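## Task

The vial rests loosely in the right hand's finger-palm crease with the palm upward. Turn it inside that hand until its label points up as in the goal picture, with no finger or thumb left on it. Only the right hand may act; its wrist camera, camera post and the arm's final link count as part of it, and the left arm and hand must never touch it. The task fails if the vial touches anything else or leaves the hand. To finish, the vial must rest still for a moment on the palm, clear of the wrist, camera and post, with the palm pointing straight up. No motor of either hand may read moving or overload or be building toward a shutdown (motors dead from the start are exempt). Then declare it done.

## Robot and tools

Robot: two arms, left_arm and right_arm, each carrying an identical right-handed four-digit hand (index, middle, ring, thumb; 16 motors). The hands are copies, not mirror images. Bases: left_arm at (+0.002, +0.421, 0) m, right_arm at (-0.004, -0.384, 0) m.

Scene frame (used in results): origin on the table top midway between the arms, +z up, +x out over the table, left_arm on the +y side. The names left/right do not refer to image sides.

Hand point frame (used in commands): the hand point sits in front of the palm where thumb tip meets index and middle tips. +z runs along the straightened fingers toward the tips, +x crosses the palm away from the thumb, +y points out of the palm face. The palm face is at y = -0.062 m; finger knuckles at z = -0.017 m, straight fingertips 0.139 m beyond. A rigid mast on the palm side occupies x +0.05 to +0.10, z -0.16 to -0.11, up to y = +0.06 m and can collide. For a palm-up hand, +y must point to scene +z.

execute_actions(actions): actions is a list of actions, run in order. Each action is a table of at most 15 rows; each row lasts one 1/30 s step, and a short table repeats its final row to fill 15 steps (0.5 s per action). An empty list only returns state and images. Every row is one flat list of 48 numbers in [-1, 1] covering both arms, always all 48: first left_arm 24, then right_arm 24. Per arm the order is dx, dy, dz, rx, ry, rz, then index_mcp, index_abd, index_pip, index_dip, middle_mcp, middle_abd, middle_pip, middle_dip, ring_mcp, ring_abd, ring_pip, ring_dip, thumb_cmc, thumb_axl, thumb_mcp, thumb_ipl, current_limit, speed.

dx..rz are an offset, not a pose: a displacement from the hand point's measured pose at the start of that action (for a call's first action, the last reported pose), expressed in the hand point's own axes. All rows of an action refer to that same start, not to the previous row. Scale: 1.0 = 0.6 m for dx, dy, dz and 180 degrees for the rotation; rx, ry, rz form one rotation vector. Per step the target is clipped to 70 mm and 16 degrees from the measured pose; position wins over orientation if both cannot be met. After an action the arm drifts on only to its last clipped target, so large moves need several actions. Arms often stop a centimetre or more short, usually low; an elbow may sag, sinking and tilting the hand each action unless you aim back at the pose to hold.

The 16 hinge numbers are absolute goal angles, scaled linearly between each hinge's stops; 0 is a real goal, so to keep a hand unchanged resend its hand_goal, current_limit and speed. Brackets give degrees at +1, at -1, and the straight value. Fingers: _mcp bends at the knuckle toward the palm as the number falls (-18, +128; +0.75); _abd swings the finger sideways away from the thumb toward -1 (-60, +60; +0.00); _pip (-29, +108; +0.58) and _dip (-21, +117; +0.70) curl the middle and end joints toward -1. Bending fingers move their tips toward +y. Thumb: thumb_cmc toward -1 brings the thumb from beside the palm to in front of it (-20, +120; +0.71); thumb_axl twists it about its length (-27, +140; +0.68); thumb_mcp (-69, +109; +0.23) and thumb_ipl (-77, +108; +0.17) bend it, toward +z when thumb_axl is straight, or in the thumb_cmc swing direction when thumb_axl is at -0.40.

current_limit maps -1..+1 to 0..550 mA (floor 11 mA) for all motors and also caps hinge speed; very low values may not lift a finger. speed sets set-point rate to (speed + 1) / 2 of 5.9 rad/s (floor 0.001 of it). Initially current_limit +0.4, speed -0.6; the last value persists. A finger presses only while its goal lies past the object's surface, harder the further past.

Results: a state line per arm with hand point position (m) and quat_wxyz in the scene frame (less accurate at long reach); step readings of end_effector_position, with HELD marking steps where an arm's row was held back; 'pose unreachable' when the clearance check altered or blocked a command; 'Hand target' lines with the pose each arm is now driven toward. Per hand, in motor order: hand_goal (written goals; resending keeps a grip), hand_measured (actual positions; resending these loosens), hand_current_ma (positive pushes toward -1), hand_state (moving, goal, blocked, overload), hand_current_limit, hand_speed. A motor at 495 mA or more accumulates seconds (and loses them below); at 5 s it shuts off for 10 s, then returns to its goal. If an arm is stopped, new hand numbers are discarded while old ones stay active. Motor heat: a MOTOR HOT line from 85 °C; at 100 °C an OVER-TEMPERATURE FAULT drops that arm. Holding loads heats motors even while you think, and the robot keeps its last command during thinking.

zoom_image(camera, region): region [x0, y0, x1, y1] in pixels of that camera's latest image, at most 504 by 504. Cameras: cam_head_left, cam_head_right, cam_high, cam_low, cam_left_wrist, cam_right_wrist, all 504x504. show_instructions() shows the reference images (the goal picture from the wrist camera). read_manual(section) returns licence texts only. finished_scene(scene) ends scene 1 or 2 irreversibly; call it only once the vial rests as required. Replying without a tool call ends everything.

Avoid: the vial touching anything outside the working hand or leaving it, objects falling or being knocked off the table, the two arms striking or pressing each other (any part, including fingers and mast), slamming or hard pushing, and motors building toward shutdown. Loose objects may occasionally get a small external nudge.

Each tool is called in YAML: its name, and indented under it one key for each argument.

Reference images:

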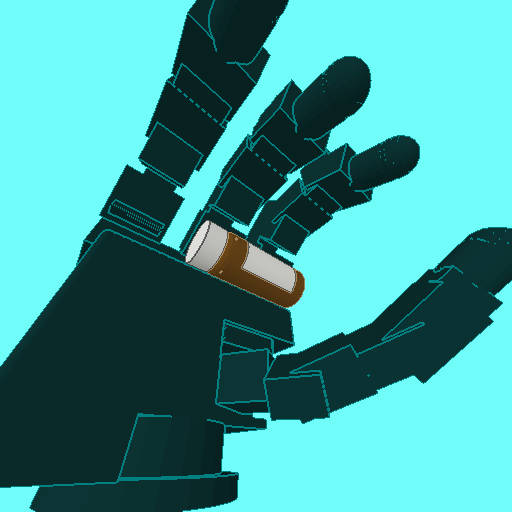

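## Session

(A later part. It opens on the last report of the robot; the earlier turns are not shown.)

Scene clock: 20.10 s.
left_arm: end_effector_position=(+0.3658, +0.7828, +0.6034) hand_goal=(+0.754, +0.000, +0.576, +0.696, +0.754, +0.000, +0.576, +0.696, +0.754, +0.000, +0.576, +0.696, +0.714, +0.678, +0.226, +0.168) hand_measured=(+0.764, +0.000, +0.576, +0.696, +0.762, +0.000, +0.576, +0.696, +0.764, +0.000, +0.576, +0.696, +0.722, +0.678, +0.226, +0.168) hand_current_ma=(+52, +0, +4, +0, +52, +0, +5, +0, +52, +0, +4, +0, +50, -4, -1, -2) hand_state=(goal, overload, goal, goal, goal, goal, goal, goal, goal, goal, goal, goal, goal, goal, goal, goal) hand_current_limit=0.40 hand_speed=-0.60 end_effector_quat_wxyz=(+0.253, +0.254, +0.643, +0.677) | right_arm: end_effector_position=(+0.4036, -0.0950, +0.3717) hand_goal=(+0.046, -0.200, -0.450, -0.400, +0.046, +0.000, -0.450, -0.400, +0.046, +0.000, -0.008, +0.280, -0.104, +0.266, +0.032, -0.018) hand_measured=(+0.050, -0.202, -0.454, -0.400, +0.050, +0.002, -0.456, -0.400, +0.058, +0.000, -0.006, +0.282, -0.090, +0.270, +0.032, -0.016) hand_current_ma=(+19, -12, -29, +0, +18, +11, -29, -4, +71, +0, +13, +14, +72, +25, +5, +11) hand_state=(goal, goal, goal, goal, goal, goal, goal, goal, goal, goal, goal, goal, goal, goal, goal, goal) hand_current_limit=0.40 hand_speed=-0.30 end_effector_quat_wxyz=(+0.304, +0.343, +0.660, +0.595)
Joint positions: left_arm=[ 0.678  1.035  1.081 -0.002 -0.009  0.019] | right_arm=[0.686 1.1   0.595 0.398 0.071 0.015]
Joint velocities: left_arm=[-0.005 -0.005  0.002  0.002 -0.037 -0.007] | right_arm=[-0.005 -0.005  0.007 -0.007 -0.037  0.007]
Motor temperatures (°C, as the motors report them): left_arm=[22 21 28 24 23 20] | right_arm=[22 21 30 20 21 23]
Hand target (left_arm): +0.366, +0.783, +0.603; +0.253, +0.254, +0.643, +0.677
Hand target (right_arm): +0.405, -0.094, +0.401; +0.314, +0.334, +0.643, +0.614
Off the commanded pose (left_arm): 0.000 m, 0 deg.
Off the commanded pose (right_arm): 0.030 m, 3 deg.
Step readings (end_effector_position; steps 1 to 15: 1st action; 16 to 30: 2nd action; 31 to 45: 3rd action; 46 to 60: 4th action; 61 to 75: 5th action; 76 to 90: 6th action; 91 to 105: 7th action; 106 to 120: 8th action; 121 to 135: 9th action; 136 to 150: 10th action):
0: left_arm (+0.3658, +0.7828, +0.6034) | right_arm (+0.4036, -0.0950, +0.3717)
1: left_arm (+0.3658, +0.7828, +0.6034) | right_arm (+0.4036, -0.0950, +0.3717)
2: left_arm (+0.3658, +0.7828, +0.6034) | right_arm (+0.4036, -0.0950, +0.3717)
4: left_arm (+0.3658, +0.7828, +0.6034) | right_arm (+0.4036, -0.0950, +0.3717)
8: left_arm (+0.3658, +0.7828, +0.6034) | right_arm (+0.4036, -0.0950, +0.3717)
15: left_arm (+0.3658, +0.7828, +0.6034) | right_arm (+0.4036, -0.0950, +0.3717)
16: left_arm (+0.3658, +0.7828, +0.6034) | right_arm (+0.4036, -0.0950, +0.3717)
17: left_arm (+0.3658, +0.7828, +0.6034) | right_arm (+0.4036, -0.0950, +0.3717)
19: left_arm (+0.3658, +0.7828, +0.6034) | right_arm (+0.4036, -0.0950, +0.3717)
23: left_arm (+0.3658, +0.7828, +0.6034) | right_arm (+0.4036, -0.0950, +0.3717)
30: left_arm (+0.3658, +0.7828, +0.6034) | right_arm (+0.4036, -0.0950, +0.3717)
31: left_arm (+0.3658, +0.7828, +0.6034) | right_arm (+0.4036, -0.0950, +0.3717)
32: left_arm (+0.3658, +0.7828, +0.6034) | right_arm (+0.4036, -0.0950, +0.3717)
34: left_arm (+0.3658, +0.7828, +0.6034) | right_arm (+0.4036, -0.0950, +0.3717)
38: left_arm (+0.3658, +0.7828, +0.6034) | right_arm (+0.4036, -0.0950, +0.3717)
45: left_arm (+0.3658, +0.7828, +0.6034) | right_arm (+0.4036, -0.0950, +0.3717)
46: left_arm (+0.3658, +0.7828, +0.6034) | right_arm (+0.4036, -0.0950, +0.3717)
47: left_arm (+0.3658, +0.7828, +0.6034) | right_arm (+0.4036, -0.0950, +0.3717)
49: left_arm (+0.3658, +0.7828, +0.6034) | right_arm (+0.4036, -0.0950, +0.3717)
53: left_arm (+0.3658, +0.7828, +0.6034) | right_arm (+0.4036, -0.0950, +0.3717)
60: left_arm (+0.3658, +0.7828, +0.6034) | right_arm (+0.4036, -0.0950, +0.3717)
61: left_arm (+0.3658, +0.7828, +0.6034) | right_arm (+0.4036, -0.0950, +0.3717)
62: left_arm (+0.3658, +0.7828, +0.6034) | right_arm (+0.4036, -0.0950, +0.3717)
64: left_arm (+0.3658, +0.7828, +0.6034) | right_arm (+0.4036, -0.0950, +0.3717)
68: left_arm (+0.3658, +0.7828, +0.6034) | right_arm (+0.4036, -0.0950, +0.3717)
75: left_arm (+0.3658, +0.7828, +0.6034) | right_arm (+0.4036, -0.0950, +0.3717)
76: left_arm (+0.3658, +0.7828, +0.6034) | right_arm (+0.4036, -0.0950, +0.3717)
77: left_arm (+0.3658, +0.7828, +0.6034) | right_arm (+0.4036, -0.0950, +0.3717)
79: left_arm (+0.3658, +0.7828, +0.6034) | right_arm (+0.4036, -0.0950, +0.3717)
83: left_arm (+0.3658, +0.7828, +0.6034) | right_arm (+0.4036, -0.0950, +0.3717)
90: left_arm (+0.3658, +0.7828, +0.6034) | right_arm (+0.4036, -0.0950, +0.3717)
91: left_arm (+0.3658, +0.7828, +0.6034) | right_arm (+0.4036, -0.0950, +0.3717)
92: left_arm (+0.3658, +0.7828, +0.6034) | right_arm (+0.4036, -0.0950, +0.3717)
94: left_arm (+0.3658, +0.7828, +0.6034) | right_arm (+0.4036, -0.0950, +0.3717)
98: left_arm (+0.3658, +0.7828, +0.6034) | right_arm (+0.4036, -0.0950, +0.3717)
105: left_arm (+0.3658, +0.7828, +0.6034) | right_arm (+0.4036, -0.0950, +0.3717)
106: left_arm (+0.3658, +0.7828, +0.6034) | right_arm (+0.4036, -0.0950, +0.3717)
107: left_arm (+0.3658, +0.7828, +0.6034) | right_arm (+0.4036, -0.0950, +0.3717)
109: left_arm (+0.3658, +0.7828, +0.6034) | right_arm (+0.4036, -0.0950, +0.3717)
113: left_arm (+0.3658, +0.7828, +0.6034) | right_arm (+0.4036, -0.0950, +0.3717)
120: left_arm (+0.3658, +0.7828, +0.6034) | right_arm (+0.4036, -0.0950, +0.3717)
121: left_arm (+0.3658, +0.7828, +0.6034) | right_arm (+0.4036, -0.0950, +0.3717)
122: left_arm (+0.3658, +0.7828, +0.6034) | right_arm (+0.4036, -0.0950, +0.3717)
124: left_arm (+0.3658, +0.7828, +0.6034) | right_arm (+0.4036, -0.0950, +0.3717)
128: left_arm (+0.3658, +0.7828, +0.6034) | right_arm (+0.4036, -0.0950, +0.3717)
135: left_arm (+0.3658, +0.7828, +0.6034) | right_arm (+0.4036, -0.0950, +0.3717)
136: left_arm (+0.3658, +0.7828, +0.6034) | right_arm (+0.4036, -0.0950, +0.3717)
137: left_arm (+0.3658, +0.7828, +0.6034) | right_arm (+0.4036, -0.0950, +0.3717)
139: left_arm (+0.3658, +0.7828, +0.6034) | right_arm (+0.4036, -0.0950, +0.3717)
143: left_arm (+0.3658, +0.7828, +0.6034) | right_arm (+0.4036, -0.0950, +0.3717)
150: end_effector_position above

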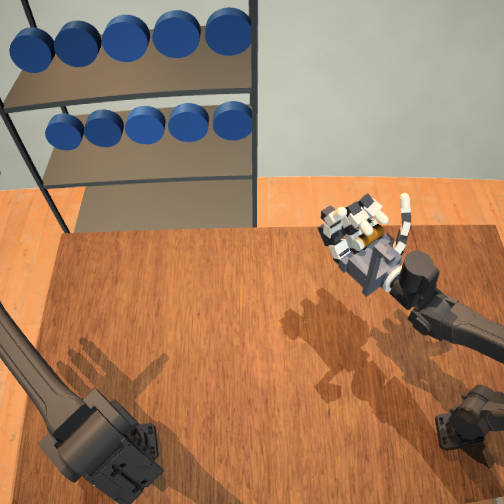

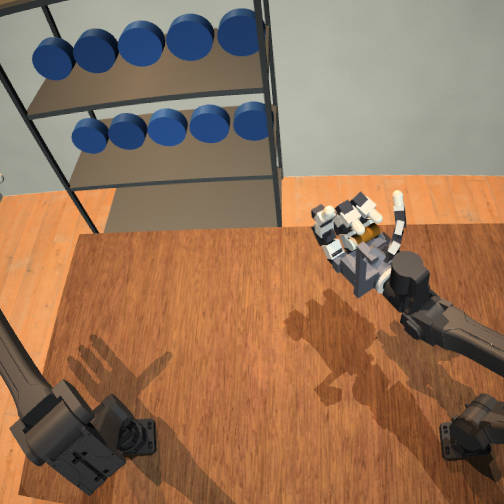

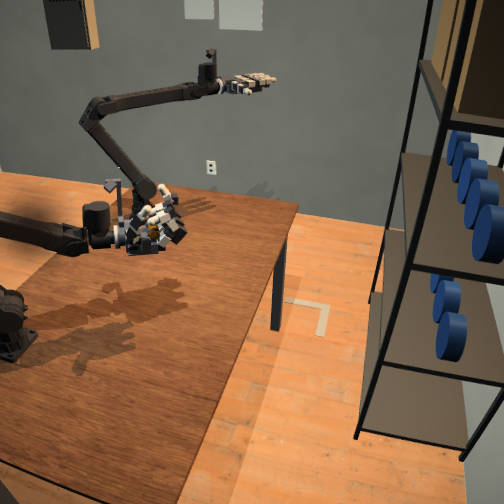

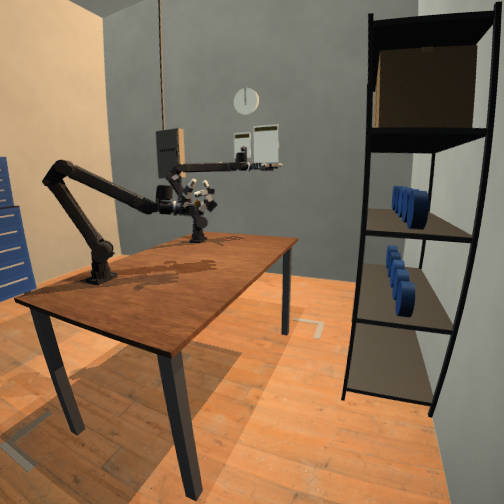

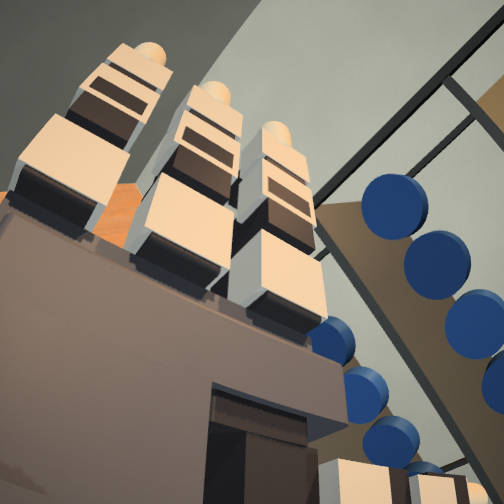

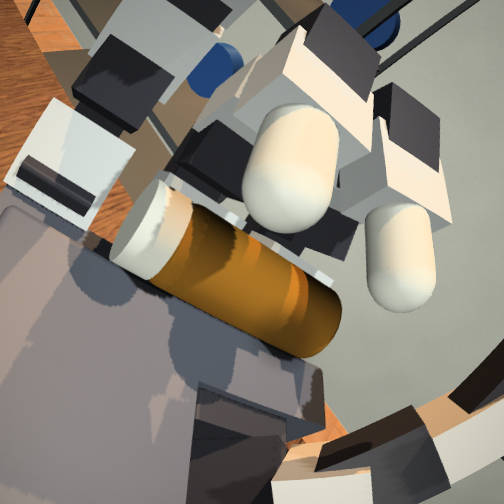

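Progressing; repeat.

execute_actions:
  actions:
    - [[0,0,0,0,0,0,0.754,0,0.576,0.696,0.754,0,0.576,0.696,0.754,0,0.576,0.696,0.714,0.678,0.226,0.168,0.4,-0.6, 0,0.05,0,-0.018,0,0,0.046,-0.2,-0.62,-0.6,0.046,0,-0.62,-0.6,0.046,0,-0.008,0.28,-0.104,0.266,0.032,-0.018,0.4,-0.3]]
    - [[0,0,0,0,0,0,0.754,0,0.576,0.696,0.754,0,0.576,0.696,0.754,0,0.576,0.696,0.714,0.678,0.226,0.168,0.4,-0.6, 0,0.05,0,-0.018,0,0,-0.45,-0.2,-0.62,-0.6,-0.45,0,-0.62,-0.6,0.046,0,-0.008,0.28,-0.104,0.266,0.032,-0.018,0.4,-0.3]]
    - [[0,0,0,0,0,0,0.754,0,0.576,0.696,0.754,0,0.576,0.696,0.754,0,0.576,0.696,0.714,0.678,0.226,0.168,0.4,-0.6, 0,0.05,0,-0.018,0,0,-0.45,-0.2,-0.62,-0.25,-0.45,0,-0.62,-0.25,0.046,0,-0.008,0.28,-0.104,0.266,0.032,-0.018,0.4,-0.3]]
    - [[0,0,0,0,0,0,0.754,0,0.576,0.696,0.754,0,0.576,0.696,0.754,0,0.576,0.696,0.714,0.678,0.226,0.168,0.4,-0.6, 0,0.05,0,-0.018,0,0,-0.45,-0.2,-0.62,-0.6,-0.45,0,-0.62,-0.6,0.046,0,-0.008,0.28,-0.104,0.266,0.032,-0.018,0.4,-0.3]]
    - [[0,0,0,0,0,0,0.754,0,0.576,0.696,0.754,0,0.576,0.696,0.754,0,0.576,0.696,0.714,0.678,0.226,0.168,0.4,-0.6, 0,0.05,0,-0.018,0,0,0.046,-0.2,-0.62,-0.6,0.046,0,-0.62,-0.6,0.046,0,-0.008,0.28,-0.104,0.266,0.032,-0.018,0.4,-0.3]]
    - [[0,0,0,0,0,0,0.754,0,0.576,0.696,0.754,0,0.576,0.696,0.754,0,0.576,0.696,0.714,0.678,0.226,0.168,0.4,-0.6, 0,0.05,0,-0.018,0,0,-0.45,-0.2,-0.62,-0.6,-0.45,0,-0.62,-0.6,0.046,0,-0.008,0.28,-0.104,0.266,0.032,-0.018,0.4,-0.3]]
    - [[0,0,0,0,0,0,0.754,0,0.576,0.696,0.754,0,0.576,0.696,0.754,0,0.576,0.696,0.714,0.678,0.226,0.168,0.4,-0.6, 0,0.05,0,-0.018,0,0,-0.45,-0.2,-0.62,-0.25,-0.45,0,-0.62,-0.25,0.046,0,-0.008,0.28,-0.104,0.266,0.032,-0.018,0.4,-0.3]]
    - [[0,0,0,0,0,0,0.754,0,0.576,0.696,0.754,0,0.576,0.696,0.754,0,0.576,0.696,0.714,0.678,0.226,0.168,0.4,-0.6, 0,0.05,0,-0.018,0,0,-0.45,-0.2,-0.62,-0.6,-0.45,0,-0.62,-0.6,0.046,0,-0.008,0.28,-0.104,0.266,0.032,-0.018,0.4,-0.3]]
    - [[0,0,0,0,0,0,0.754,0,0.576,0.696,0.754,0,0.576,0.696,0.754,0,0.576,0.696,0.714,0.678,0.226,0.168,0.4,-0.6, 0,0.05,0,-0.018,0,0,0.046,-0.2,-0.62,-0.6,0.046,0,-0.62,-0.6,0.046,0,-0.008,0.28,-0.104,0.266,0.032,-0.018,0.4,-0.3]]
    - [[0,0,0,0,0,0,0.754,0,0.576,0.696,0.754,0,0.576,0.696,0.754,0,0.576,0.696,0.714,0.678,0.226,0.168,0.4,-0.6, 0,0.05,0,-0.018,0,0,0.046,-0.2,-0.45,-0.4,0.046,0,-0.45,-0.4,0.046,0,-0.008,0.28,-0.104,0.266,0.032,-0.018,0.4,-0.3]]

zoom_image:
  camera: "cam_head_left"
  region: [300, 180, 440, 300]

Scene clock: 25.67 s.
left_arm: end_effector_position=(+0.3658, +0.7828, +0.6034) hand_goal=(+0.754, +0.000, +0.576, +0.696, +0.754, +0.000, +0.576, +0.696, +0.754, +0.000, +0.576, +0.696, +0.714, +0.678, +0.226, +0.168) hand_measured=(+0.764, +0.000, +0.576, +0.696, +0.762, +0.000, +0.576, +0.696, +0.764, +0.000, +0.576, +0.696, +0.722, +0.678, +0.226, +0.168) hand_current_ma=(+52, +0, +4, +0, +52, +0, +5, +0, +52, +0, +4, +0, +50, -4, -1, -2) hand_state=(goal, overload, goal, goal, goal, goal, goal, goal, goal, goal, goal, goal, goal, goal, goal, goal) hand_current_limit=0.40 hand_speed=-0.60 end_effector_quat_wxyz=(+0.253, +0.254, +0.643, +0.677) | right_arm: end_effector_position=(+0.4036, -0.0950, +0.3717) hand_goal=(+0.046, -0.200, -0.450, -0.400, +0.046, +0.000, -0.450, -0.400, +0.046, +0.000, -0.008, +0.280, -0.104, +0.266, +0.032, -0.018) hand_measured=(+0.048, -0.202, -0.454, -0.400, +0.050, +0.002, -0.456, -0.400, +0.058, +0.000, -0.006, +0.282, -0.090, +0.270, +0.032, -0.016) hand_current_ma=(+18, -12, -29, +0, +18, +11, -29, -5, +71, +0, +13, +14, +72, +25, +4, +11) hand_state=(goal, goal, goal, goal, goal, goal, goal, goal, goal, goal, goal, goal, goal, goal, goal, goal) hand_current_limit=0.40 hand_speed=-0.30 end_effector_quat_wxyz=(+0.304, +0.343, +0.660, +0.595)
Joint positions: left_arm=[ 0.678  1.035  1.081 -0.002 -0.009  0.019] | right_arm=[0.686 1.1   0.595 0.398 0.071 0.015]
Joint velocities: left_arm=[-0.005 -0.015  0.007 -0.007 -0.007 -0.007] | right_arm=[-0.005  0.005  0.012 -0.002 -0.022 -0.022]
Motor temperatures (°C, as the motors report them): left_arm=[22 21 29 24 23 20] | right_arm=[22 21 31 20 21 23]
Hand target (left_arm): +0.366, +0.783, +0.603; +0.253, +0.254, +0.643, +0.677
Hand target (right_arm): +0.405, -0.094, +0.401; +0.314, +0.334, +0.643, +0.614
Off the commanded pose (left_arm): 0.000 m, 0 deg.
Off the commanded pose (right_arm): 0.030 m, 3 deg.
Step readings (end_effector_position; steps 1 to 15: 1st action; 16 to 30: 2nd action; 31 to 45: 3rd action; 46 to 60: 4th action; 61 to 75: 5th action; 76 to 90: 6th action; 91 to 105: 7th action; 106 to 120: 8th action; 121 to 135: 9th action; 136 to 150: 10th action):
0: left_arm (+0.3658, +0.7828, +0.6034) | right_arm (+0.4036, -0.0950, +0.3717)
1: left_arm (+0.3658, +0.7828, +0.6034) | right_arm (+0.4036, -0.0950, +0.3717)
2: left_arm (+0.3658, +0.7828, +0.6034) | right_arm (+0.4036, -0.0950, +0.3717)
4: left_arm (+0.3658, +0.7828, +0.6034) | right_arm (+0.4036, -0.0950, +0.3717)
8: left_arm (+0.3658, +0.7828, +0.6034) | right_arm (+0.4036, -0.0950, +0.3717)
15: left_arm (+0.3658, +0.7828, +0.6034) | right_arm (+0.4036, -0.0950, +0.3717)
16: left_arm (+0.3658, +0.7828, +0.6034) | right_arm (+0.4036, -0.0950, +0.3717)
17: left_arm (+0.3658, +0.7828, +0.6034) | right_arm (+0.4036, -0.0950, +0.3717)
19: left_arm (+0.3658, +0.7828, +0.6034) | right_arm (+0.4036, -0.0950, +0.3717)
23: left_arm (+0.3658, +0.7828, +0.6034) | right_arm (+0.4036, -0.0950, +0.3717)
30: left_arm (+0.3658, +0.7828, +0.6034) | right_arm (+0.4036, -0.0950, +0.3717)
31: left_arm (+0.3658, +0.7828, +0.6034) | right_arm (+0.4036, -0.0950, +0.3717)
32: left_arm (+0.3658, +0.7828, +0.6034) | right_arm (+0.4036, -0.0950, +0.3717)
34: left_arm (+0.3658, +0.7828, +0.6034) | right_arm (+0.4036, -0.0950, +0.3717)
38: left_arm (+0.3658, +0.7828, +0.6034) | right_arm (+0.4036, -0.0950, +0.3717)
45: left_arm (+0.3658, +0.7828, +0.6034) | right_arm (+0.4036, -0.0950, +0.3717)
46: left_arm (+0.3658, +0.7828, +0.6034) | right_arm (+0.4036, -0.0950, +0.3717)
47: left_arm (+0.3658, +0.7828, +0.6034) | right_arm (+0.4036, -0.0950, +0.3717)
49: left_arm (+0.3658, +0.7828, +0.6034) | right_arm (+0.4036, -0.0950, +0.3717)
53: left_arm (+0.3658, +0.7828, +0.6034) | right_arm (+0.4036, -0.0950, +0.3717)
60: left_arm (+0.3658, +0.7828, +0.6034) | right_arm (+0.4036, -0.0950, +0.3717)
61: left_arm (+0.3658, +0.7828, +0.6034) | right_arm (+0.4036, -0.0950, +0.3717)
62: left_arm (+0.3658, +0.7828, +0.6034) | right_arm (+0.4036, -0.0950, +0.3717)
64: left_arm (+0.3658, +0.7828, +0.6034) | right_arm (+0.4036, -0.0950, +0.3717)
68: left_arm (+0.3658, +0.7828, +0.6034) | right_arm (+0.4036, -0.0950, +0.3717)
75: left_arm (+0.3658, +0.7828, +0.6034) | right_arm (+0.4036, -0.0950, +0.3717)
76: left_arm (+0.3658, +0.7828, +0.6034) | right_arm (+0.4036, -0.0950, +0.3717)
77: left_arm (+0.3658, +0.7828, +0.6034) | right_arm (+0.4036, -0.0950, +0.3717)
79: left_arm (+0.3658, +0.7828, +0.6034) | right_arm (+0.4036, -0.0950, +0.3717)
83: left_arm (+0.3658, +0.7828, +0.6034) | right_arm (+0.4036, -0.0950, +0.3717)
90: left_arm (+0.3658, +0.7828, +0.6034) | right_arm (+0.4036, -0.0950, +0.3717)
91: left_arm (+0.3658, +0.7828, +0.6034) | right_arm (+0.4036, -0.0950, +0.3717)
92: left_arm (+0.3658, +0.7828, +0.6034) | right_arm (+0.4036, -0.0950, +0.3717)
94: left_arm (+0.3658, +0.7828, +0.6034) | right_arm (+0.4036, -0.0950, +0.3717)
98: left_arm (+0.3658, +0.7828, +0.6034) | right_arm (+0.4036, -0.0950, +0.3717)
105: left_arm (+0.3658, +0.7828, +0.6034) | right_arm (+0.4036, -0.0950, +0.3717)
106: left_arm (+0.3658, +0.7828, +0.6034) | right_arm (+0.4036, -0.0950, +0.3717)
107: left_arm (+0.3658, +0.7828, +0.6034) | right_arm (+0.4036, -0.0950, +0.3717)
109: left_arm (+0.3658, +0.7828, +0.6034) | right_arm (+0.4036, -0.0950, +0.3717)
113: left_arm (+0.3658, +0.7828, +0.6034) | right_arm (+0.4036, -0.0950, +0.3717)
120: left_arm (+0.3658, +0.7828, +0.6034) | right_arm (+0.4036, -0.0950, +0.3717)
121: left_arm (+0.3658, +0.7828, +0.6034) | right_arm (+0.4036, -0.0950, +0.3717)
122: left_arm (+0.3658, +0.7828, +0.6034) | right_arm (+0.4036, -0.0950, +0.3717)
124: left_arm (+0.3658, +0.7828, +0.6034) | right_arm (+0.4036, -0.0950, +0.3717)
128: left_arm (+0.3658, +0.7828, +0.6034) | right_arm (+0.4036, -0.0950, +0.3717)
135: left_arm (+0.3658, +0.7828, +0.6034) | right_arm (+0.4036, -0.0950, +0.3717)
136: left_arm (+0.3658, +0.7828, +0.6034) | right_arm (+0.4036, -0.0950, +0.3717)
137: left_arm (+0.3658, +0.7828, +0.6034) | right_arm (+0.4036, -0.0950, +0.3717)
139: left_arm (+0.3658, +0.7828, +0.6034) | right_arm (+0.4036, -0.0950, +0.3717)
143: left_arm (+0.3658, +0.7828, +0.6034) | right_arm (+0.4036, -0.0950, +0.3717)
150: end_effector_position above

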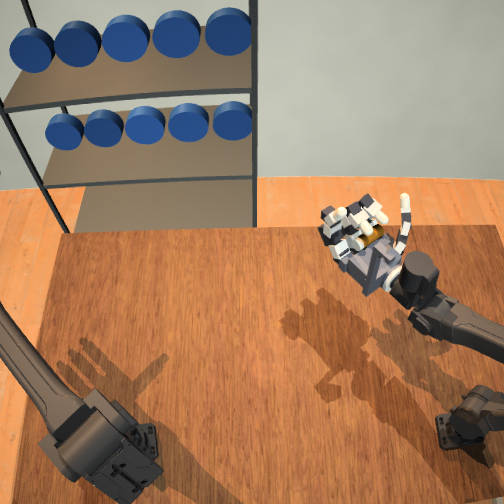

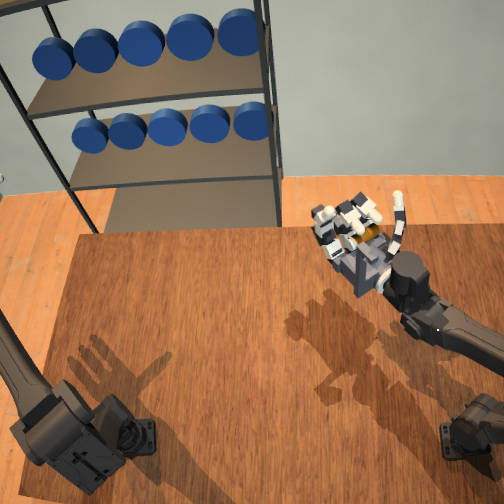

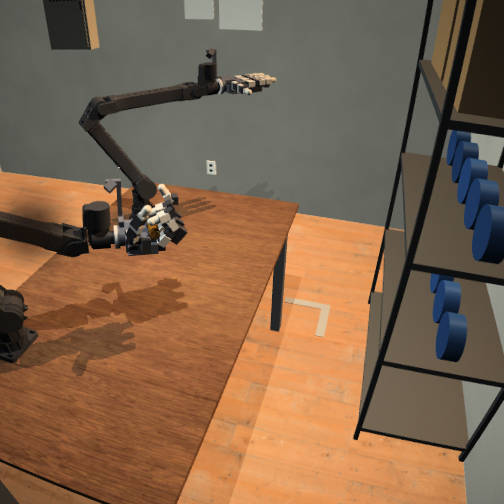

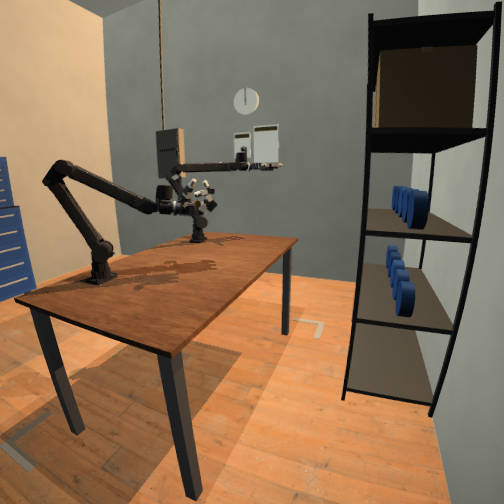

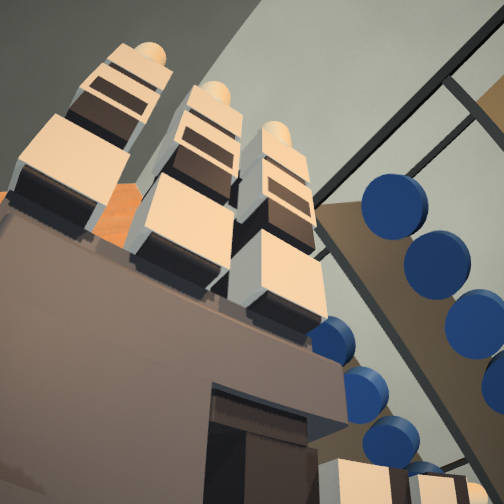

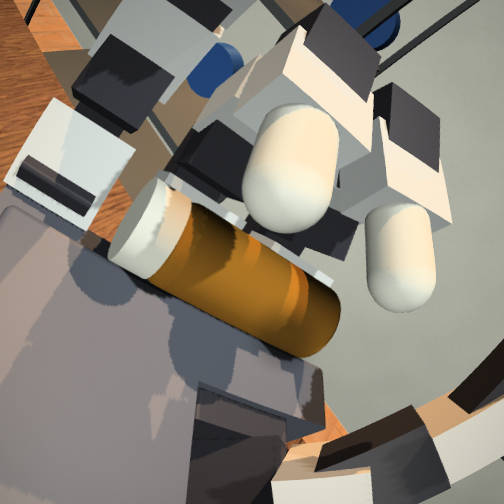

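Region (300, 180, 440, 300) of cam_head_left's 504x504 image, scaled by 3.600, with more detail than that image has; it fills the top 432 rows of this view, and the rest is white.

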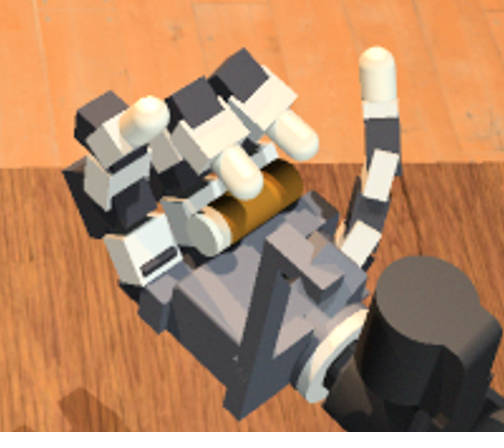

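execute_actions:
  actions:
    - [[0,0,0,0,0,0,0.754,0,0.576,0.696,0.754,0,0.576,0.696,0.754,0,0.576,0.696,0.714,0.678,0.226,0.168,0.4,-0.6, 0,0.05,0,-0.018,0,0,-0.3,0,0.3,0.5,-0.3,0,0.3,0.5,0.046,0,-0.008,0.28,-0.104,0.266,0.032,-0.018,0.4,-0.3]]
    - [[0,0,0,0,0,0,0.754,0,0.576,0.696,0.754,0,0.576,0.696,0.754,0,0.576,0.696,0.714,0.678,0.226,0.168,0.4,-0.6, 0,0.05,0,-0.018,0,0,-0.65,0,0.3,0.5,-0.65,0,0.3,0.5,0.046,0,-0.008,0.28,-0.104,0.266,0.032,-0.018,0.4,-0.6]]
    - [[0,0,0,0,0,0,0.754,0,0.576,0.696,0.754,0,0.576,0.696,0.754,0,0.576,0.696,0.714,0.678,0.226,0.168,0.4,-0.6, 0,0.05,0,-0.018,0,0,-0.65,0,0.3,0.5,-0.65,0,0.3,0.5,0.046,0,-0.008,0.28,-0.104,0.266,0.032,-0.018,0.4,-0.6]]

zoom_image:
  camera: "cam_high"
  region: [90, 170, 210, 270]

Scene clock: 27.53 s.
left_arm: end_effector_position=(+0.3658, +0.7828, +0.6034) hand_goal=(+0.754, +0.000, +0.576, +0.696, +0.754, +0.000, +0.576, +0.696, +0.754, +0.000, +0.576, +0.696, +0.714, +0.678, +0.226, +0.168) hand_measured=(+0.764, +0.000, +0.576, +0.696, +0.762, +0.000, +0.576, +0.696, +0.764, +0.000, +0.576, +0.696, +0.722, +0.678, +0.226, +0.168) hand_current_ma=(+52, +0, +4, +0, +52, +0, +5, +0, +52, +0, +4, +0, +50, -4, -1, -2) hand_state=(goal, overload, goal, goal, goal, goal, goal, goal, goal, goal, goal, goal, goal, goal, goal, goal) hand_current_limit=0.40 hand_speed=-0.60 end_effector_quat_wxyz=(+0.253, +0.254, +0.643, +0.677) | right_arm: end_effector_position=(+0.4036, -0.0950, +0.3717) hand_goal=(-0.650, +0.000, +0.300, +0.500, -0.650, +0.000, +0.300, +0.500, +0.046, +0.000, -0.008, +0.280, -0.104, +0.266, +0.032, -0.018) hand_measured=(-0.648, -0.004, +0.296, +0.496, -0.648, +0.002, +0.296, +0.496, +0.058, +0.000, -0.006, +0.282, -0.090, +0.270, +0.032, -0.016) hand_current_ma=(+9, -15, -27, -18, +8, +11, -26, -19, +71, +0, +13, +14, +72, +25, +4, +11) hand_state=(goal, goal, goal, goal, goal, goal, goal, goal, goal, goal, goal, goal, goal, goal, goal, goal) hand_current_limit=0.40 hand_speed=-0.60 end_effector_quat_wxyz=(+0.304, +0.343, +0.660, +0.595)
Joint positions: left_arm=[ 0.678  1.035  1.081 -0.002 -0.009  0.019] | right_arm=[0.686 1.1   0.595 0.398 0.071 0.015]
Joint velocities: left_arm=[-0.005  0.005 -0.002 -0.007 -0.066  0.066] | right_arm=[-0.005 -0.005  0.007  0.007 -0.007  0.037]
Motor temperatures (°C, as the motors report them): left_arm=[22 21 29 24 23 20] | right_arm=[22 21 32 20 21 23]
Hand target (left_arm): +0.366, +0.783, +0.603; +0.253, +0.254, +0.643, +0.677
Hand target (right_arm): +0.405, -0.094, +0.401; +0.314, +0.334, +0.643, +0.614
Off the commanded pose (left_arm): 0.000 m, 0 deg.
Off the commanded pose (right_arm): 0.030 m, 3 deg.
Step readings (end_effector_position; steps 1 to 15: 1st action; 16 to 30: 2nd action; 31 to 45: 3rd action):
0: left_arm (+0.3658, +0.7828, +0.6034) | right_arm (+0.4036, -0.0950, +0.3717)
1: left_arm (+0.3658, +0.7828, +0.6034) | right_arm (+0.4036, -0.0950, +0.3717)
2: left_arm (+0.3658, +0.7828, +0.6034) | right_arm (+0.4036, -0.0950, +0.3717)
4: left_arm (+0.3658, +0.7828, +0.6034) | right_arm (+0.4036, -0.0950, +0.3717)
8: left_arm (+0.3658, +0.7828, +0.6034) | right_arm (+0.4036, -0.0950, +0.3717)
15: left_arm (+0.3658, +0.7828, +0.6034) | right_arm (+0.4036, -0.0950, +0.3717)
16: left_arm (+0.3658, +0.7828, +0.6034) | right_arm (+0.4036, -0.0950, +0.3717)
17: left_arm (+0.3658, +0.7828, +0.6034) | right_arm (+0.4036, -0.0950, +0.3717)
19: left_arm (+0.3658, +0.7828, +0.6034) | right_arm (+0.4036, -0.0950, +0.3717)
23: left_arm (+0.3658, +0.7828, +0.6034) | right_arm (+0.4036, -0.0950, +0.3717)
30: left_arm (+0.3658, +0.7828, +0.6034) | right_arm (+0.4036, -0.0950, +0.3717)
31: left_arm (+0.3658, +0.7828, +0.6034) | right_arm (+0.4036, -0.0950, +0.3717)
32: left_arm (+0.3658, +0.7828, +0.6034) | right_arm (+0.4036, -0.0950, +0.3717)
34: left_arm (+0.3658, +0.7828, +0.6034) | right_arm (+0.4036, -0.0950, +0.3717)
38: left_arm (+0.3658, +0.7828, +0.6034) | right_arm (+0.4036, -0.0950, +0.3717)
45: end_effector_position above

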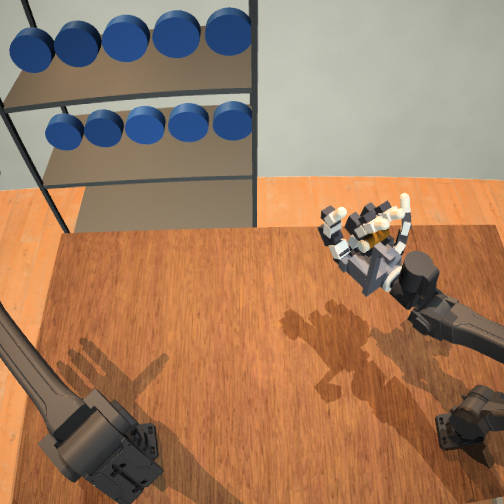

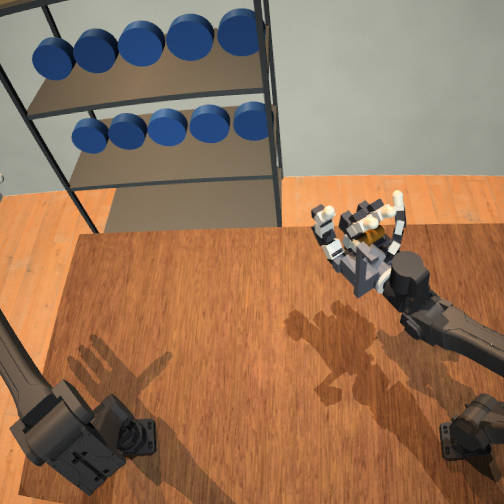

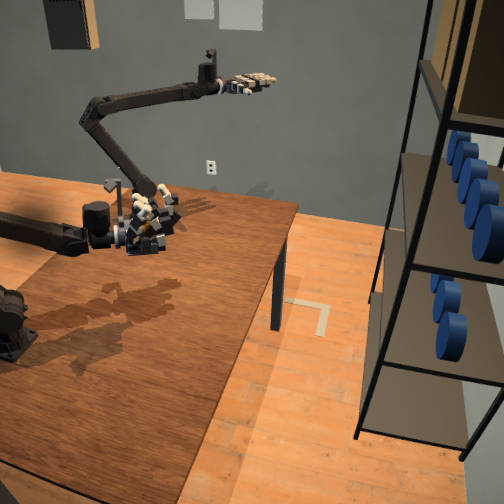

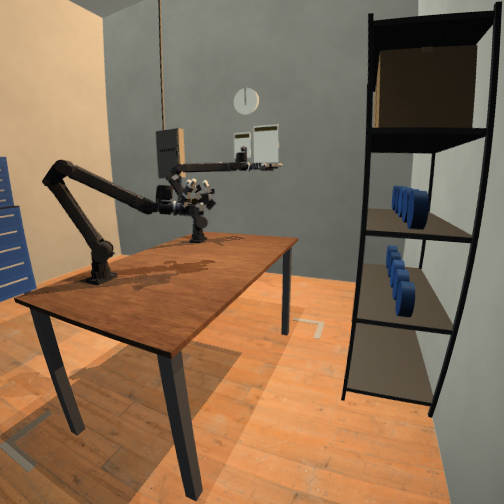

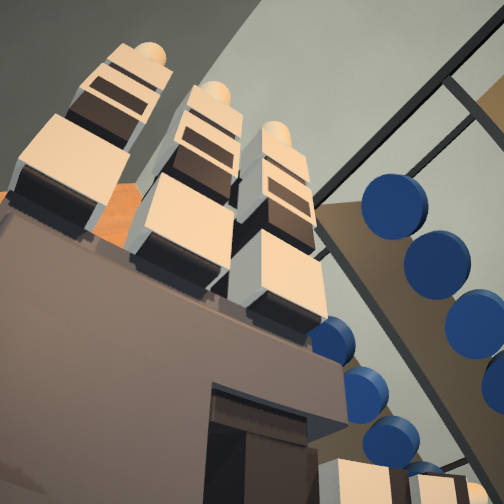

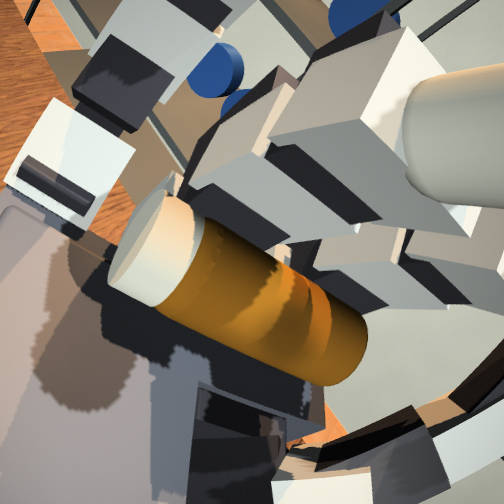

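Region (90, 170, 210, 270) of cam_high's 504x504 image, scaled by 4.200, with more detail than that image has.

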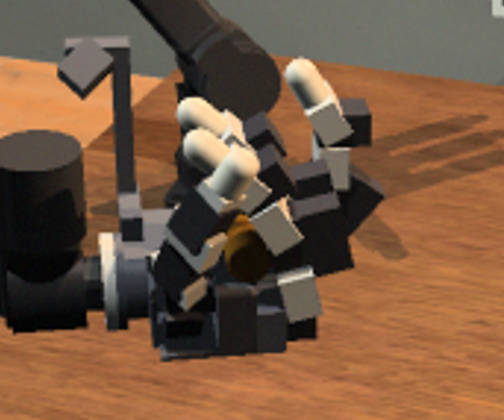

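execute_actions:
  actions:
    - [[0,0,0,0,0,0,0.754,0,0.576,0.696,0.754,0,0.576,0.696,0.754,0,0.576,0.696,0.714,0.678,0.226,0.168,0.4,-0.6, 0,0.05,0,-0.018,0,0,0.1,-0.1,0,0,0.1,0,0,0,0.046,0,-0.008,0.28,-0.104,0.266,0.032,-0.018,0.4,-0.2]]
    - [[0,0,0,0,0,0,0.754,0,0.576,0.696,0.754,0,0.576,0.696,0.754,0,0.576,0.696,0.714,0.678,0.226,0.168,0.4,-0.6, 0,0.05,0,-0.018,0,0,0.1,-0.1,-0.62,-0.5,0.1,0,-0.62,-0.5,0.046,0,-0.008,0.28,-0.104,0.266,0.032,-0.018,0.4,-0.2]]
    - [[0,0,0,0,0,0,0.754,0,0.576,0.696,0.754,0,0.576,0.696,0.754,0,0.576,0.696,0.714,0.678,0.226,0.168,0.4,-0.6, 0,0.05,0,-0.018,0,0,0.1,-0.1,-0.62,-0.5,0.1,0,-0.62,-0.5,0.046,0,-0.008,0.28,-0.104,0.266,0.032,-0.018,0.4,-0.2]]

zoom_image:
  camera: "cam_high"
  region: [90, 170, 210, 270]

Scene clock: 29.33 s.
left_arm: end_effector_position=(+0.3658, +0.7828, +0.6034) hand_goal=(+0.754, +0.000, +0.576, +0.696, +0.754, +0.000, +0.576, +0.696, +0.754, +0.000, +0.576, +0.696, +0.714, +0.678, +0.226, +0.168) hand_measured=(+0.764, +0.000, +0.576, +0.696, +0.762, +0.000, +0.576, +0.696, +0.764, +0.000, +0.576, +0.696, +0.722, +0.678, +0.226, +0.168) hand_current_ma=(+52, +0, +4, +0, +52, +0, +5, +0, +52, +0, +4, +0, +50, -4, -1, -2) hand_state=(goal, overload, goal, goal, goal, goal, goal, goal, goal, goal, goal, goal, goal, goal, goal, goal) hand_current_limit=0.40 hand_speed=-0.60 end_effector_quat_wxyz=(+0.253, +0.254, +0.643, +0.677) | right_arm: end_effector_position=(+0.4036, -0.0950, +0.3717) hand_goal=(+0.100, -0.100, -0.620, -0.500, +0.100, +0.000, -0.620, -0.500, +0.046, +0.000, -0.008, +0.280, -0.104, +0.266, +0.032, -0.018) hand_measured=(+0.104, -0.098, -0.620, -0.498, +0.104, +0.002, -0.620, -0.498, +0.058, +0.000, -0.006, +0.282, -0.090, +0.270, +0.032, -0.016) hand_current_ma=(+21, +12, +5, +11, +23, +11, +5, +11, +71, +0, +13, +14, +72, +25, +4, +11) hand_state=(goal, goal, goal, goal, goal, goal, goal, goal, goal, goal, goal, goal, goal, goal, goal, goal) hand_current_limit=0.40 hand_speed=-0.20 end_effector_quat_wxyz=(+0.304, +0.343, +0.660, +0.595)
Joint positions: left_arm=[ 0.678  1.035  1.081 -0.002 -0.009  0.019] | right_arm=[0.686 1.1   0.595 0.398 0.071 0.015]
Joint velocities: left_arm=[-0.005 -0.005 -0.022  0.012 -0.022 -0.037] | right_arm=[-0.015 -0.005 -0.012 -0.002 -0.007  0.007]
Motor temperatures (°C, as the motors report them): left_arm=[22 21 29 24 23 20] | right_arm=[22 21 32 20 21 23]
Hand target (left_arm): +0.366, +0.783, +0.603; +0.253, +0.254, +0.643, +0.677
Hand target (right_arm): +0.405, -0.094, +0.401; +0.314, +0.334, +0.643, +0.614
Off the commanded pose (left_arm): 0.000 m, 0 deg.
Off the commanded pose (right_arm): 0.030 m, 3 deg.
Step readings (end_effector_position; steps 1 to 15: 1st action; 16 to 30: 2nd action; 31 to 45: 3rd action):
0: left_arm (+0.3658, +0.7828, +0.6034) | right_arm (+0.4036, -0.0950, +0.3717)
1: left_arm (+0.3658, +0.7828, +0.6034) | right_arm (+0.4036, -0.0950, +0.3717)
2: left_arm (+0.3658, +0.7828, +0.6034) | right_arm (+0.4036, -0.0950, +0.3717)
4: left_arm (+0.3658, +0.7828, +0.6034) | right_arm (+0.4036, -0.0950, +0.3717)
8: left_arm (+0.3658, +0.7828, +0.6034) | right_arm (+0.4036, -0.0950, +0.3717)
15: left_arm (+0.3658, +0.7828, +0.6034) | right_arm (+0.4036, -0.0950, +0.3717)
16: left_arm (+0.3658, +0.7828, +0.6034) | right_arm (+0.4036, -0.0950, +0.3717)
17: left_arm (+0.3658, +0.7828, +0.6034) | right_arm (+0.4036, -0.0950, +0.3717)
19: left_arm (+0.3658, +0.7828, +0.6034) | right_arm (+0.4036, -0.0950, +0.3717)
23: left_arm (+0.3658, +0.7828, +0.6034) | right_arm (+0.4036, -0.0950, +0.3717)
30: left_arm (+0.3658, +0.7828, +0.6034) | right_arm (+0.4036, -0.0950, +0.3717)
31: left_arm (+0.3658, +0.7828, +0.6034) | right_arm (+0.4036, -0.0950, +0.3717)
32: left_arm (+0.3658, +0.7828, +0.6034) | right_arm (+0.4036, -0.0950, +0.3717)
34: left_arm (+0.3658, +0.7828, +0.6034) | right_arm (+0.4036, -0.0950, +0.3717)
38: left_arm (+0.3658, +0.7828, +0.6034) | right_arm (+0.4036, -0.0950, +0.3717)
45: end_effector_position above

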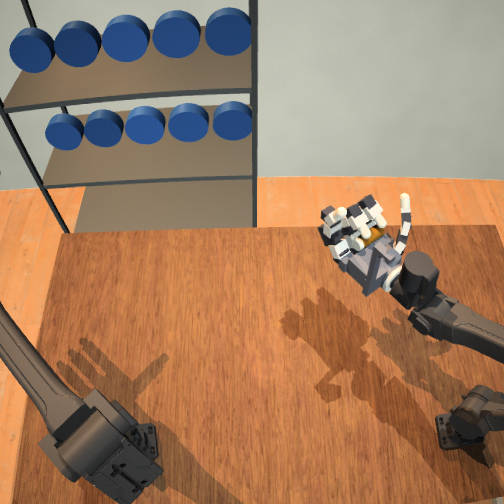

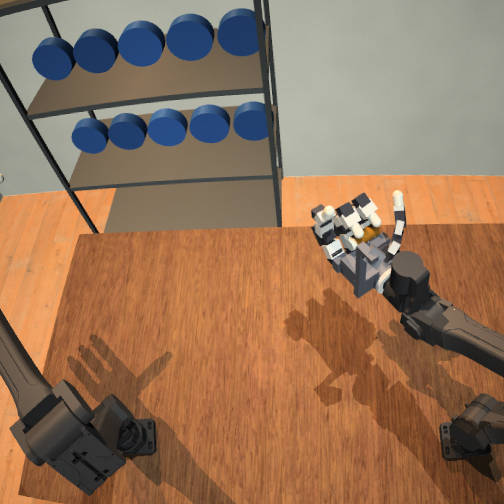

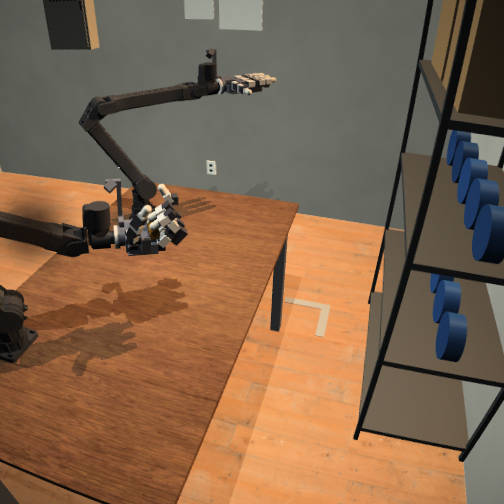

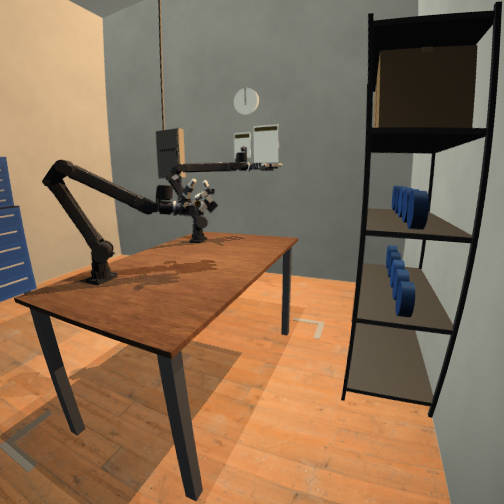

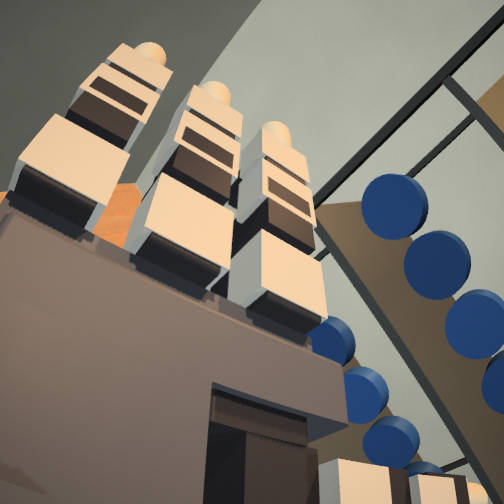

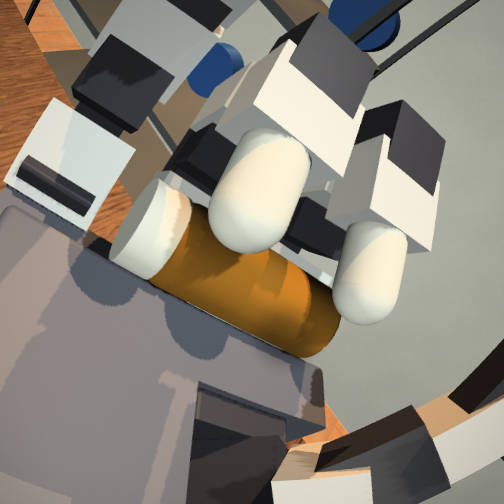

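Region (90, 170, 210, 270) of cam_high's 504x504 image, scaled by 4.200, with more detail than that image has.

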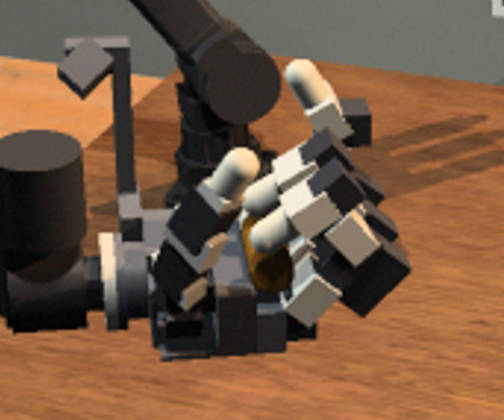

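execute_actions:
  actions:
    - [[0,0,0,0,0,0,0.754,0,0.576,0.696,0.754,0,0.576,0.696,0.754,0,0.576,0.696,0.714,0.678,0.226,0.168,0.4,-0.6, 0,0.05,0,-0.018,0,0,-0.3,0,0.3,0.5,-0.3,0,0.3,0.5,0.046,0,-0.008,0.28,-0.104,0.266,0.032,-0.018,0.4,-0.2]]
    - [[0,0,0,0,0,0,0.754,0,0.576,0.696,0.754,0,0.576,0.696,0.754,0,0.576,0.696,0.714,0.678,0.226,0.168,0.4,-0.6, 0,0.05,0,-0.018,0,0,-0.75,0,0.3,0.5,-0.75,0,0.3,0.5,0.046,0,-0.008,0.28,-0.104,0.266,0.032,-0.018,0.4,-0.6]]
    - [[0,0,0,0,0,0,0.754,0,0.576,0.696,0.754,0,0.576,0.696,0.754,0,0.576,0.696,0.714,0.678,0.226,0.168,0.4,-0.6, 0,0.05,0,-0.018,0,0,-0.75,0,0.3,0.5,-0.75,0,0.3,0.5,0.046,0,-0.008,0.28,-0.104,0.266,0.032,-0.018,0.4,-0.6]]
    - [[0,0,0,0,0,0,0.754,0,0.576,0.696,0.754,0,0.576,0.696,0.754,0,0.576,0.696,0.714,0.678,0.226,0.168,0.4,-0.6, 0,0.05,0,-0.018,0,0,0.1,0,0.3,0.5,0.1,0,0.3,0.5,0.046,0,-0.008,0.28,-0.104,0.266,0.032,-0.018,0.4,-0.2]]
    - [[0,0,0,0,0,0,0.754,0,0.576,0.696,0.754,0,0.576,0.696,0.754,0,0.576,0.696,0.714,0.678,0.226,0.168,0.4,-0.6, 0,0.05,0,-0.018,0,0,0.1,0,0.3,0.5,0.1,0,0.3,0.5,0.046,0,-0.008,0.28,-0.104,0.266,0.032,-0.018,0.4,-0.2]]
    - [[0,0,0,0,0,0,0.754,0,0.576,0.696,0.754,0,0.576,0.696,0.754,0,0.576,0.696,0.714,0.678,0.226,0.168,0.4,-0.6, 0,0.05,0,-0.018,0,0,0.1,0,0.3,0.5,0.1,0,0.3,0.5,0.046,0,-0.008,0.28,-0.104,0.266,0.032,-0.018,0.4,-0.2]]

Scene clock: 32.83 s.
left_arm: end_effector_position=(+0.3658, +0.7828, +0.6034) hand_goal=(+0.754, +0.000, +0.576, +0.696, +0.754, +0.000, +0.576, +0.696, +0.754, +0.000, +0.576, +0.696, +0.714, +0.678, +0.226, +0.168) hand_measured=(+0.764, +0.000, +0.576, +0.696, +0.762, +0.000, +0.576, +0.696, +0.764, +0.000, +0.576, +0.696, +0.722, +0.678, +0.226, +0.168) hand_current_ma=(+52, +0, +4, +0, +52, +0, +5, +0, +52, +0, +4, +0, +50, -4, -1, -2) hand_state=(goal, overload, goal, goal, goal, goal, goal, goal, goal, goal, goal, goal, goal, goal, goal, goal) hand_current_limit=0.40 hand_speed=-0.60 end_effector_quat_wxyz=(+0.253, +0.254, +0.643, +0.677) | right_arm: end_effector_position=(+0.4036, -0.0950, +0.3717) hand_goal=(+0.100, +0.000, +0.300, +0.500, +0.100, +0.000, +0.300, +0.500, +0.046, +0.000, -0.008, +0.280, -0.104, +0.266, +0.032, -0.018) hand_measured=(+0.106, -0.004, +0.300, +0.498, +0.106, +0.002, +0.300, +0.498, +0.058, +0.000, -0.006, +0.282, -0.088, +0.264, +0.034, -0.016) hand_current_ma=(+36, -15, +0, -13, +37, +10, -3, -13, +71, +0, +13, +14, +79, -7, +10, +12) hand_state=(goal, goal, goal, goal, goal, goal, goal, goal, goal, goal, goal, goal, goal, goal, goal, goal) hand_current_limit=0.40 hand_speed=-0.20 end_effector_quat_wxyz=(+0.304, +0.343, +0.660, +0.595)
Joint positions: left_arm=[ 0.678  1.035  1.081 -0.002 -0.009  0.019] | right_arm=[0.686 1.1   0.595 0.398 0.071 0.015]
Joint velocities: left_arm=[-0.005  0.005 -0.022  0.002  0.081  0.037] | right_arm=[-0.005  0.005 -0.007 -0.012 -0.066 -0.022]
Motor temperatures (°C, as the motors report them): left_arm=[22 21 30 24 23 20] | right_arm=[22 21 32 20 21 23]
Hand target (left_arm): +0.366, +0.783, +0.603; +0.253, +0.254, +0.643, +0.677
Hand target (right_arm): +0.405, -0.094, +0.401; +0.314, +0.334, +0.643, +0.614
Off the commanded pose (left_arm): 0.000 m, 0 deg.
Off the commanded pose (right_arm): 0.030 m, 3 deg.
Step readings (end_effector_position; steps 1 to 15: 1st action; 16 to 30: 2nd action; 31 to 45: 3rd action; 46 to 60: 4th action; 61 to 75: 5th action; 76 to 90: 6th action):
0: left_arm (+0.3658, +0.7828, +0.6034) | right_arm (+0.4036, -0.0950, +0.3717)
1: left_arm (+0.3658, +0.7828, +0.6034) | right_arm (+0.4036, -0.0950, +0.3717)
2: left_arm (+0.3658, +0.7828, +0.6034) | right_arm (+0.4036, -0.0950, +0.3717)
4: left_arm (+0.3658, +0.7828, +0.6034) | right_arm (+0.4036, -0.0950, +0.3717)
8: left_arm (+0.3658, +0.7828, +0.6034) | right_arm (+0.4036, -0.0950, +0.3717)
15: left_arm (+0.3658, +0.7828, +0.6034) | right_arm (+0.4036, -0.0950, +0.3717)
16: left_arm (+0.3658, +0.7828, +0.6034) | right_arm (+0.4036, -0.0950, +0.3717)
17: left_arm (+0.3658, +0.7828, +0.6034) | right_arm (+0.4036, -0.0950, +0.3717)
19: left_arm (+0.3658, +0.7828, +0.6034) | right_arm (+0.4036, -0.0950, +0.3717)
23: left_arm (+0.3658, +0.7828, +0.6034) | right_arm (+0.4036, -0.0950, +0.3717)
30: left_arm (+0.3658, +0.7828, +0.6034) | right_arm (+0.4036, -0.0950, +0.3717)
31: left_arm (+0.3658, +0.7828, +0.6034) | right_arm (+0.4036, -0.0950, +0.3717)
32: left_arm (+0.3658, +0.7828, +0.6034) | right_arm (+0.4036, -0.0950, +0.3717)
34: left_arm (+0.3658, +0.7828, +0.6034) | right_arm (+0.4036, -0.0950, +0.3717)
38: left_arm (+0.3658, +0.7828, +0.6034) | right_arm (+0.4036, -0.0950, +0.3717)
45: left_arm (+0.3658, +0.7828, +0.6034) | right_arm (+0.4036, -0.0950, +0.3717)
46: left_arm (+0.3658, +0.7828, +0.6034) | right_arm (+0.4036, -0.0950, +0.3717)
47: left_arm (+0.3658, +0.7828, +0.6034) | right_arm (+0.4036, -0.0950, +0.3717)
49: left_arm (+0.3658, +0.7828, +0.6034) | right_arm (+0.4036, -0.0950, +0.3717)
53: left_arm (+0.3658, +0.7828, +0.6034) | right_arm (+0.4036, -0.0950, +0.3717)
60: left_arm (+0.3658, +0.7828, +0.6034) | right_arm (+0.4036, -0.0950, +0.3717)
61: left_arm (+0.3658, +0.7828, +0.6034) | right_arm (+0.4036, -0.0950, +0.3717)
62: left_arm (+0.3658, +0.7828, +0.6034) | right_arm (+0.4036, -0.0950, +0.3717)
64: left_arm (+0.3658, +0.7828, +0.6034) | right_arm (+0.4036, -0.0950, +0.3717)
68: left_arm (+0.3658, +0.7828, +0.6034) | right_arm (+0.4036, -0.0950, +0.3717)
75: left_arm (+0.3658, +0.7828, +0.6034) | right_arm (+0.4036, -0.0950, +0.3717)
76: left_arm (+0.3658, +0.7828, +0.6034) | right_arm (+0.4036, -0.0950, +0.3717)
77: left_arm (+0.3658, +0.7828, +0.6034) | right_arm (+0.4036, -0.0950, +0.3717)
79: left_arm (+0.3658, +0.7828, +0.6034) | right_arm (+0.4036, -0.0950, +0.3717)
83: left_arm (+0.3658, +0.7828, +0.6034) | right_arm (+0.4036, -0.0950, +0.3717)
90: end_effector_position above

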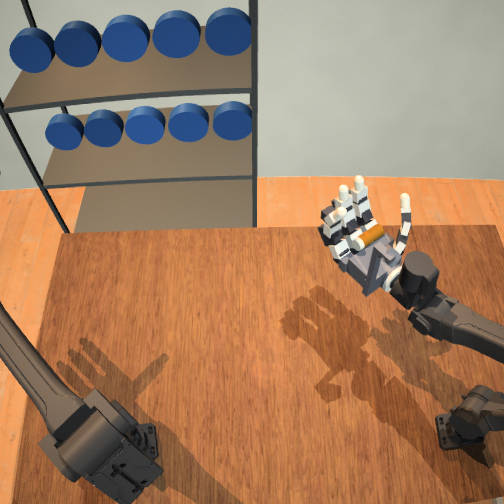

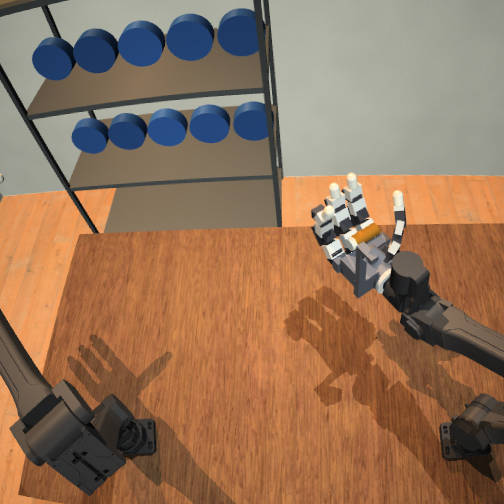

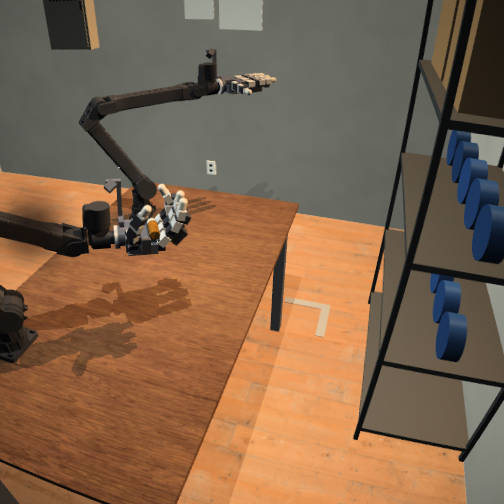

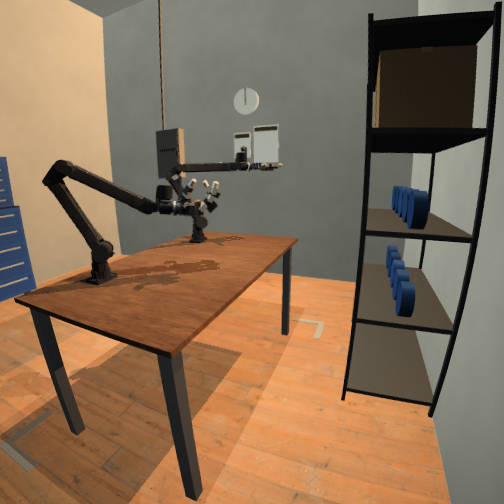

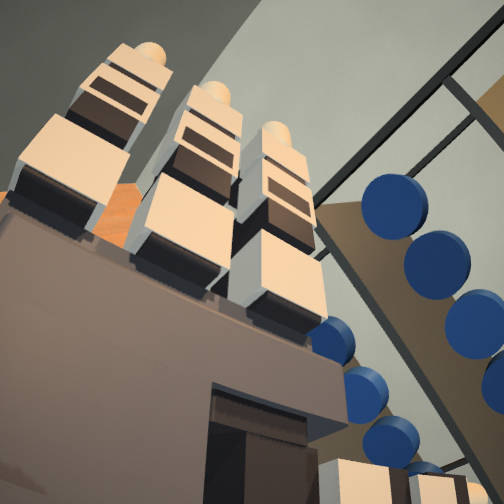

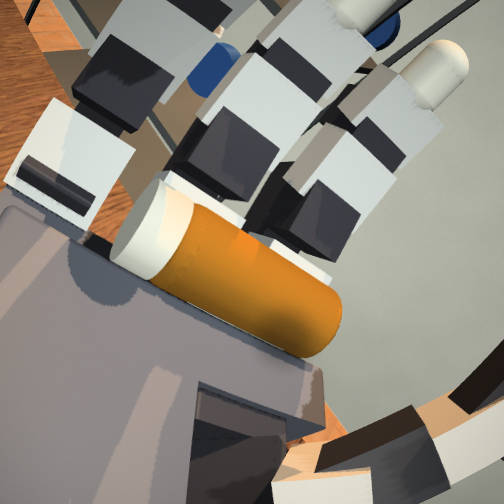

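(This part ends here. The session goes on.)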